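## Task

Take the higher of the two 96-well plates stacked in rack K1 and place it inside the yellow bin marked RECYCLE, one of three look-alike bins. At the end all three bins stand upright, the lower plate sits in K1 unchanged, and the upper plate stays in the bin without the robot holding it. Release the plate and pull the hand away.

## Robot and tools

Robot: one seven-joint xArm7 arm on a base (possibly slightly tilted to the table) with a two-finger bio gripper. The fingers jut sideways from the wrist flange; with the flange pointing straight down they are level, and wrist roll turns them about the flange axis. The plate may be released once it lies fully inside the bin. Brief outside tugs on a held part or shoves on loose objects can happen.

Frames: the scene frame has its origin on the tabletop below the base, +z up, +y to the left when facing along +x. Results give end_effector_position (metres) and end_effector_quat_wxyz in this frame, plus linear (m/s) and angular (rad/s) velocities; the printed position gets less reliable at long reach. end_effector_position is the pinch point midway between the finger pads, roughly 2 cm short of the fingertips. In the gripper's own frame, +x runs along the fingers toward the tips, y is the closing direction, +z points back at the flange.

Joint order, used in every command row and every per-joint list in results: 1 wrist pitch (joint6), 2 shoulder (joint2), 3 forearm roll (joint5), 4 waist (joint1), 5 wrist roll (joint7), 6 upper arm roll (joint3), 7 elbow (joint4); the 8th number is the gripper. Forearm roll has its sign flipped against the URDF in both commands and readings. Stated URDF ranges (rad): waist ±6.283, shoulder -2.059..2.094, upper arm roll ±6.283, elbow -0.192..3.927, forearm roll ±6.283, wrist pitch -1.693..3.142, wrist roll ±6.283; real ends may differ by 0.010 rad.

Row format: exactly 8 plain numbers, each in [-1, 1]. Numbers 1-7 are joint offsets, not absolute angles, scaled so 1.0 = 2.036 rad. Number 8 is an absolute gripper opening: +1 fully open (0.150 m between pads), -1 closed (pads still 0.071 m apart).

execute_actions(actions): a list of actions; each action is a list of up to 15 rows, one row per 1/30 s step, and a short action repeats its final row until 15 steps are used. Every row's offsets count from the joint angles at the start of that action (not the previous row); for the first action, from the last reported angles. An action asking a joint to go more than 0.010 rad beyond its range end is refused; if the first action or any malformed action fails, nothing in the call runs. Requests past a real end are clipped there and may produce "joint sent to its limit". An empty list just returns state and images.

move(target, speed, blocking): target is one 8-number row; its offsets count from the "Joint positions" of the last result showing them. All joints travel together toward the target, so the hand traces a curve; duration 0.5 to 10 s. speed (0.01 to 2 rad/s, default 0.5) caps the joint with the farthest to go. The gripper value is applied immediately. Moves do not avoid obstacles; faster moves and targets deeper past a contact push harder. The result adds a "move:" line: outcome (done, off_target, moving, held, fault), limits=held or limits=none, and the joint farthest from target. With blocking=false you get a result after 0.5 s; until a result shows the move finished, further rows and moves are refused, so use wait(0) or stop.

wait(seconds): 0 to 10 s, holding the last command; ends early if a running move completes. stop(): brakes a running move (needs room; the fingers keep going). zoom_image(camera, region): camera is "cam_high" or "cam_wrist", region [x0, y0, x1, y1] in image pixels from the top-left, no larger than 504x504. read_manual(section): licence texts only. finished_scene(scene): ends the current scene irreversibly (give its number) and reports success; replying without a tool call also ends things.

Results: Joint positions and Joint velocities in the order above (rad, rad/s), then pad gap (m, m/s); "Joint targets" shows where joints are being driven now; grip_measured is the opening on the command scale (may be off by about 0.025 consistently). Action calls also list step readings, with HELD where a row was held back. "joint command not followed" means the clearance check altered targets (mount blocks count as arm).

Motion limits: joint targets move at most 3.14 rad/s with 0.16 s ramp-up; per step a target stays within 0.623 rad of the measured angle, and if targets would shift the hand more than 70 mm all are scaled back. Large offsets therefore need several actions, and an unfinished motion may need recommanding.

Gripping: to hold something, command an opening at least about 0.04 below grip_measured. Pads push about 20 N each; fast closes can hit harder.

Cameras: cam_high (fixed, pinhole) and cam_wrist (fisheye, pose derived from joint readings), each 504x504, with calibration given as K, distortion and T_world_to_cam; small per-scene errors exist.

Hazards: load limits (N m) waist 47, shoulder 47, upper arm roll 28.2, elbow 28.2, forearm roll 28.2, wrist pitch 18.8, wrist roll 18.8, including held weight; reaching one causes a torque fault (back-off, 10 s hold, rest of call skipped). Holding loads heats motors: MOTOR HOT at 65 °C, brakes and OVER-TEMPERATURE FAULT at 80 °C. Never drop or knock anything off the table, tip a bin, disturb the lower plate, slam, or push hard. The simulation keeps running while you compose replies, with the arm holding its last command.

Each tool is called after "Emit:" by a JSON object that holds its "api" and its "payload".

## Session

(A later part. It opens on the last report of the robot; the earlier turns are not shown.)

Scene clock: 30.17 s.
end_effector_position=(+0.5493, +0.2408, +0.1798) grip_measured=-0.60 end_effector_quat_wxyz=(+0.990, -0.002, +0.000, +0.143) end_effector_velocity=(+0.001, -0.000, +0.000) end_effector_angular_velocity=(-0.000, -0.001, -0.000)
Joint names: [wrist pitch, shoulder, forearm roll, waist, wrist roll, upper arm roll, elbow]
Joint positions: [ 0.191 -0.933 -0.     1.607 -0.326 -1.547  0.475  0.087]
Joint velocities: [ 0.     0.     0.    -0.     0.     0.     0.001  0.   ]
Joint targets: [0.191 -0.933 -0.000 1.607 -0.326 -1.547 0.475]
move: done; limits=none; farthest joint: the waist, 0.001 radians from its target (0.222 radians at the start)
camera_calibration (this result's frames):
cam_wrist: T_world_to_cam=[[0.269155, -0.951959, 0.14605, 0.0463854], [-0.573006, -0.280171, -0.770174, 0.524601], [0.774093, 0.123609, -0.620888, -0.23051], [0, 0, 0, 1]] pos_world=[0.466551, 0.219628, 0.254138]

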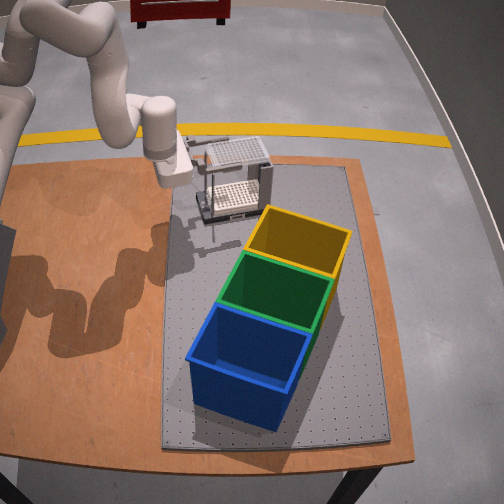

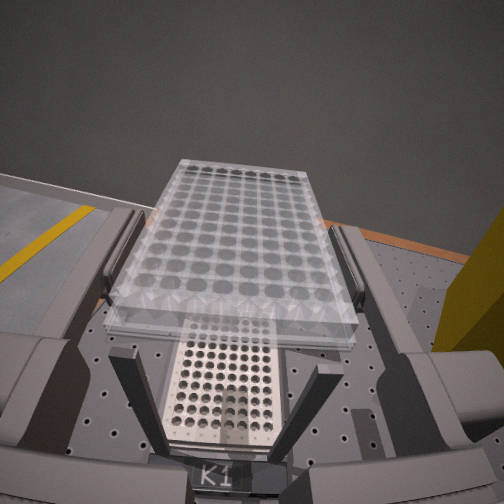

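Emit:
{"api": "move", "payload": {"target": [0.5447, -0.0313, 0.3929, -0.2266, -0.2328, 0.1310, 0.2579, -0.8], "speed": 0.65}}

Scene clock: 33.57 s.
end_effector_position=(+0.5456, +0.2022, +0.3686) grip_measured=-0.60 end_effector_quat_wxyz=(+0.798, -0.294, +0.233, +0.472) end_effector_velocity=(+0.002, -0.003, +0.006) end_effector_angular_velocity=(-0.003, -0.011, -0.004)
Joint names: [wrist pitch, shoulder, forearm roll, waist, wrist roll, upper arm roll, elbow]
Joint positions: [ 1.299 -0.997  0.799  1.147 -0.8   -1.28   0.999  0.087]
Joint velocities: [ 0.001 -0.001  0.003 -0.005 -0.001 -0.003  0.007  0.   ]
Joint targets: [1.299 -0.997 0.800 1.146 -0.800 -1.280 1.000]
move: done; limits=none; farthest joint: the waist, 0.001 radians from its target (0.462 radians at the start)
camera_calibration (this result's frames):
cam_wrist: T_world_to_cam=[[0.889305, -0.286401, 0.356526, -0.567457], [-0.259705, -0.957982, -0.121756, 0.384177], [0.376417, 0.015686, -0.926318, 0.245651], [0, 0, 0, 1]] pos_world=[0.511948, 0.201661, 0.47664]

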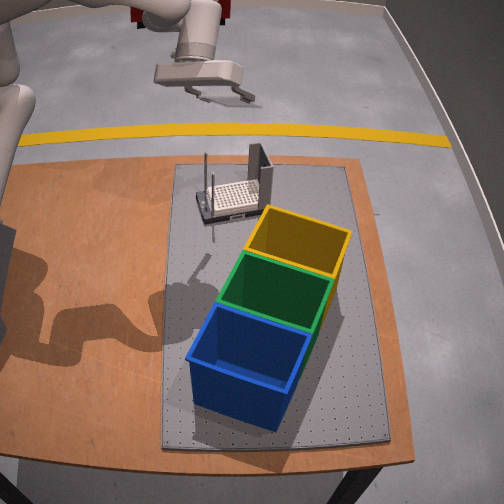

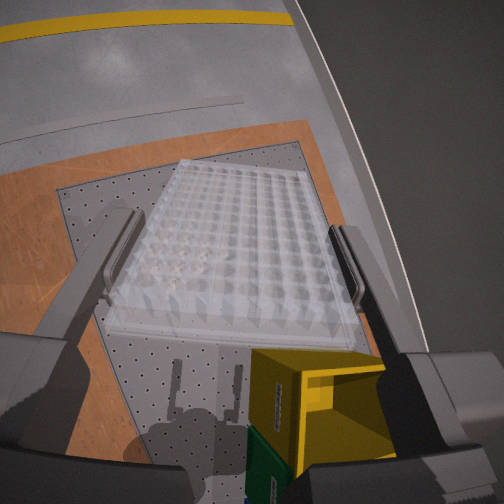

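Emit:
{"api": "move", "payload": {"target": [0.1335, -0.0393, 0.3791, 0.4944, -0.2198, -0.3259, 0.4959, -0.8], "speed": 0.6}}

Scene clock: 36.03 s.
end_effector_position=(+0.6898, -0.0309, +0.3502) grip_measured=-0.60 end_effector_quat_wxyz=(+0.536, -0.462, +0.537, +0.461) end_effector_velocity=(+0.001, +0.005, -0.007) end_effector_angular_velocity=(+0.005, +0.012, +0.008)
Joint names: [wrist pitch, shoulder, forearm roll, waist, wrist roll, upper arm roll, elbow]
Joint positions: [ 1.571 -1.076  1.571  2.152 -1.247 -1.944  2.008  0.087]
Joint velocities: [-0.001 -0.    -0.     0.009 -0.     0.003 -0.005  0.   ]
Joint targets: [1.571 -1.077 1.571 2.153 -1.248 -1.944 2.008]
move: done; limits=none; farthest joint: the waist, 0.001 radians from its target (1.007 radians at the start)
camera_calibration (this result's frames):
cam_wrist: T_world_to_cam=[[0.999904, -0.00706082, 0.0118945, -0.702867], [-0.0129734, -0.77702, 0.629342, -0.231548], [0.00479862, -0.629436, -0.777037, 0.362173], [0, 0, 0, 1]] pos_world=[0.698058, 0.043085, 0.435505]

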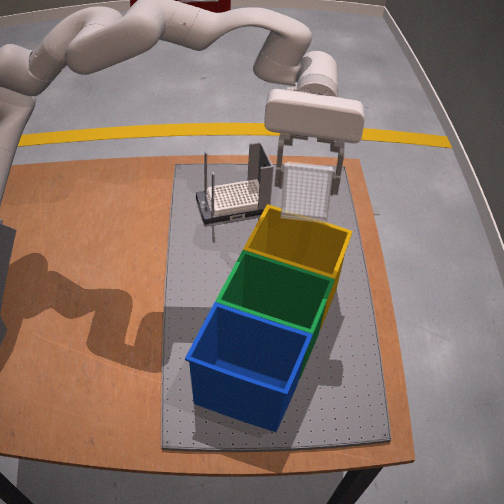

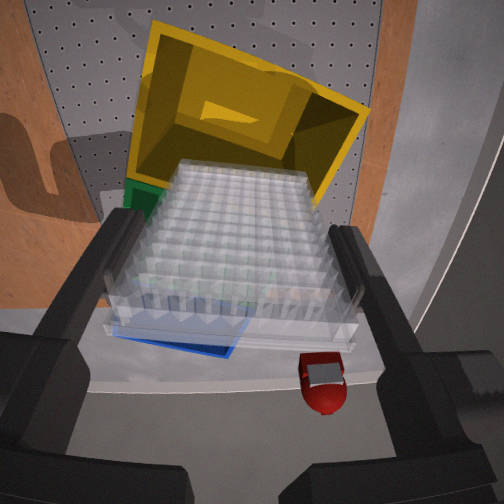

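Emit:
{"api": "move", "payload": {"target": [0, -0.0686, 0, 0.1421, 0.1607, -0.0636, -0.0154, -0.8], "speed": 0.18}}

Scene clock: 39.17 s.
end_effector_position=(+0.6850, -0.0415, +0.1397) grip_measured=-0.60 end_effector_quat_wxyz=(+0.540, -0.457, +0.540, +0.456) end_effector_velocity=(-0.003, +0.004, -0.009) end_effector_angular_velocity=(+0.009, +0.013, +0.002)
Joint names: [wrist pitch, shoulder, forearm roll, waist, wrist roll, upper arm roll, elbow]
Joint positions: [ 1.571 -1.216  1.571  2.441 -0.92  -2.073  1.977  0.087]
Joint velocities: [-0.001 -0.003 -0.003  0.008  0.     0.002 -0.006 -0.   ]
Joint targets: [1.571 -1.216 1.571 2.442 -0.920 -2.073 1.977]
move: done; limits=none; farthest joint: the elbow, 0.001 radians from its target (0.031 radians at the start)
camera_calibration (this result's frames):
cam_wrist: T_world_to_cam=[[0.999652, -0.0237987, 0.0114107, -0.696102], [-0.0256797, -0.77722, 0.628705, -0.0986236], [-0.00609373, -0.628779, -0.77756, 0.199502], [0, 0, 0, 1]] pos_world=[0.694543, 0.0322241, 0.225073]

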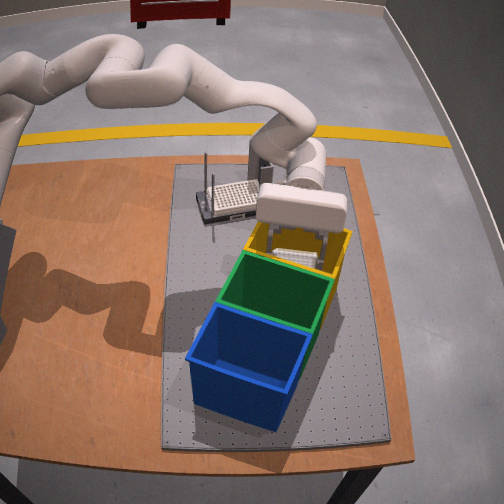

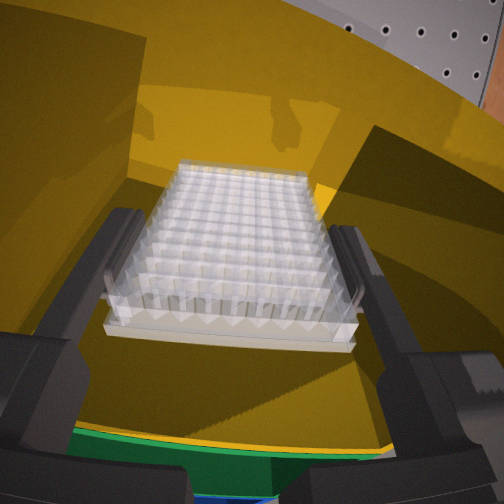

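Emit:
{"api": "execute_actions", "payload": {"actions": [[[0,0,0,0,0,0,0,-0.3]]]}}

Emit:
{"api": "move", "payload": {"target": [0, 0.0686, 0, -0.1421, -0.1607, 0.0636, 0.0154, -0.3], "speed": 0.3}}

Scene clock: 39.80 s.
end_effector_position=(+0.6850, -0.0415, +0.1397) grip_measured=-0.30 end_effector_quat_wxyz=(+0.540, -0.457, +0.540, +0.456) end_effector_velocity=(+0.001, -0.000, +0.001) end_effector_angular_velocity=(-0.000, -0.002, -0.000)
Joint names: [wrist pitch, shoulder, forearm roll, waist, wrist roll, upper arm roll, elbow]
Joint positions: [ 1.571 -1.216  1.571  2.441 -0.92  -2.073  1.977  0.099]
Joint velocities: [-0.     0.001 -0.001 -0.001  0.    -0.     0.001  0.   ]
Joint targets: [1.571 -1.216 1.571 2.441 -0.920 -2.073 1.977]
Step readings (joint positions):
0: [1.571 -1.216 1.571 2.442 -0.920 -2.073 1.977]
1: [1.571 -1.216 1.571 2.441 -0.920 -2.073 1.977]
2: [1.571 -1.216 1.571 2.441 -0.920 -2.073 1.977]
4: [1.571 -1.216 1.571 2.441 -0.920 -2.073 1.977]
8: [1.571 -1.216 1.571 2.441 -0.920 -2.073 1.977]
15: Joint positions above
camera_calibration (this result's frames):
cam_wrist: T_world_to_cam=[[0.999652, -0.0237996, 0.0114184, -0.696106], [-0.0256852, -0.777213, 0.628713, -0.098627], [-0.00608862, -0.628788, -0.777553, 0.199504], [0, 0, 0, 1]] pos_world=[0.694545, 0.0322243, 0.225081]

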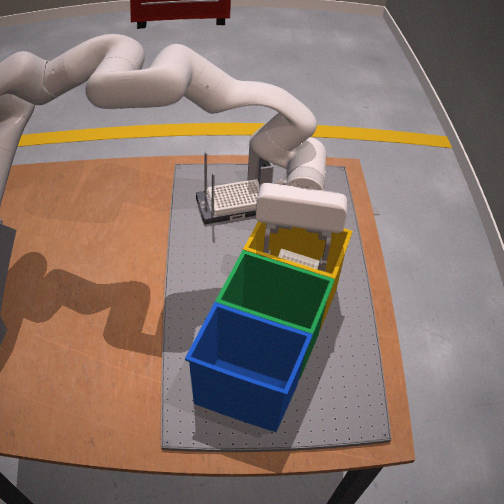

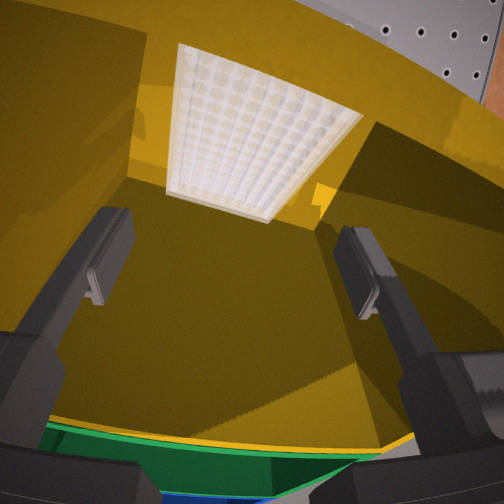

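Scene clock: 41.33 s.
end_effector_position=(+0.6898, -0.0308, +0.3500) grip_measured=-0.30 end_effector_quat_wxyz=(+0.536, -0.461, +0.537, +0.461) end_effector_velocity=(+0.001, -0.005, +0.012) end_effector_angular_velocity=(-0.010, -0.018, -0.007)
Joint names: [wrist pitch, shoulder, forearm roll, waist, wrist roll, upper arm roll, elbow]
Joint positions: [ 1.571 -1.077  1.571  2.153 -1.247 -1.944  2.008  0.099]
Joint velocities: [ 0.001  0.002  0.002 -0.011 -0.001 -0.003  0.01   0.   ]
Joint targets: [1.571 -1.076 1.571 2.152 -1.248 -1.944 2.009]
move: done; limits=none; farthest joint: the waist, 0.001 radians from its target (0.289 radians at the start)
camera_calibration (this result's frames):
cam_wrist: T_world_to_cam=[[0.999909, -0.00698001, 0.0115772, -0.702743], [-0.0127104, -0.777084, 0.629268, -0.231526], [0.00460414, -0.629358, -0.777102, 0.362212], [0, 0, 0, 1]] pos_world=[0.698068, 0.0431411, 0.435303]

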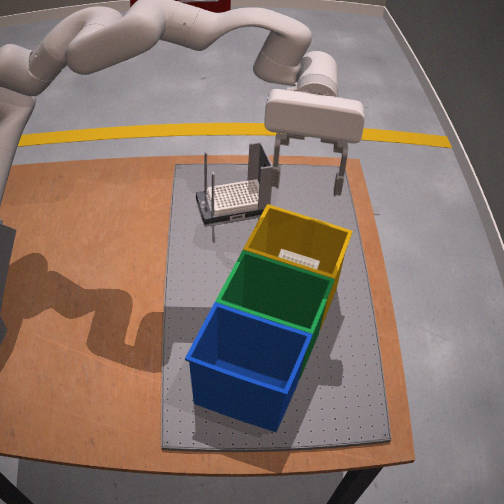

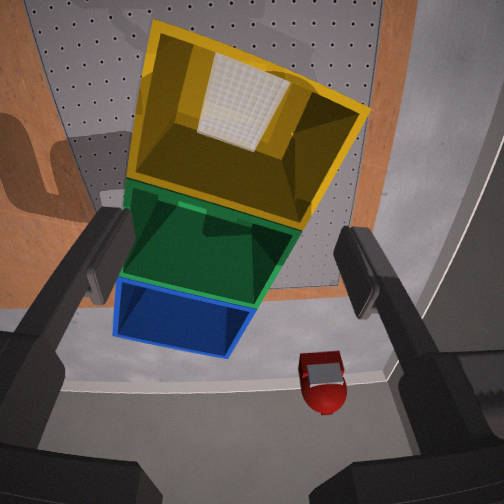

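Emit:
{"api": "finished_scene", "payload": {"scene": 2}}

The scene is finished: the task was done.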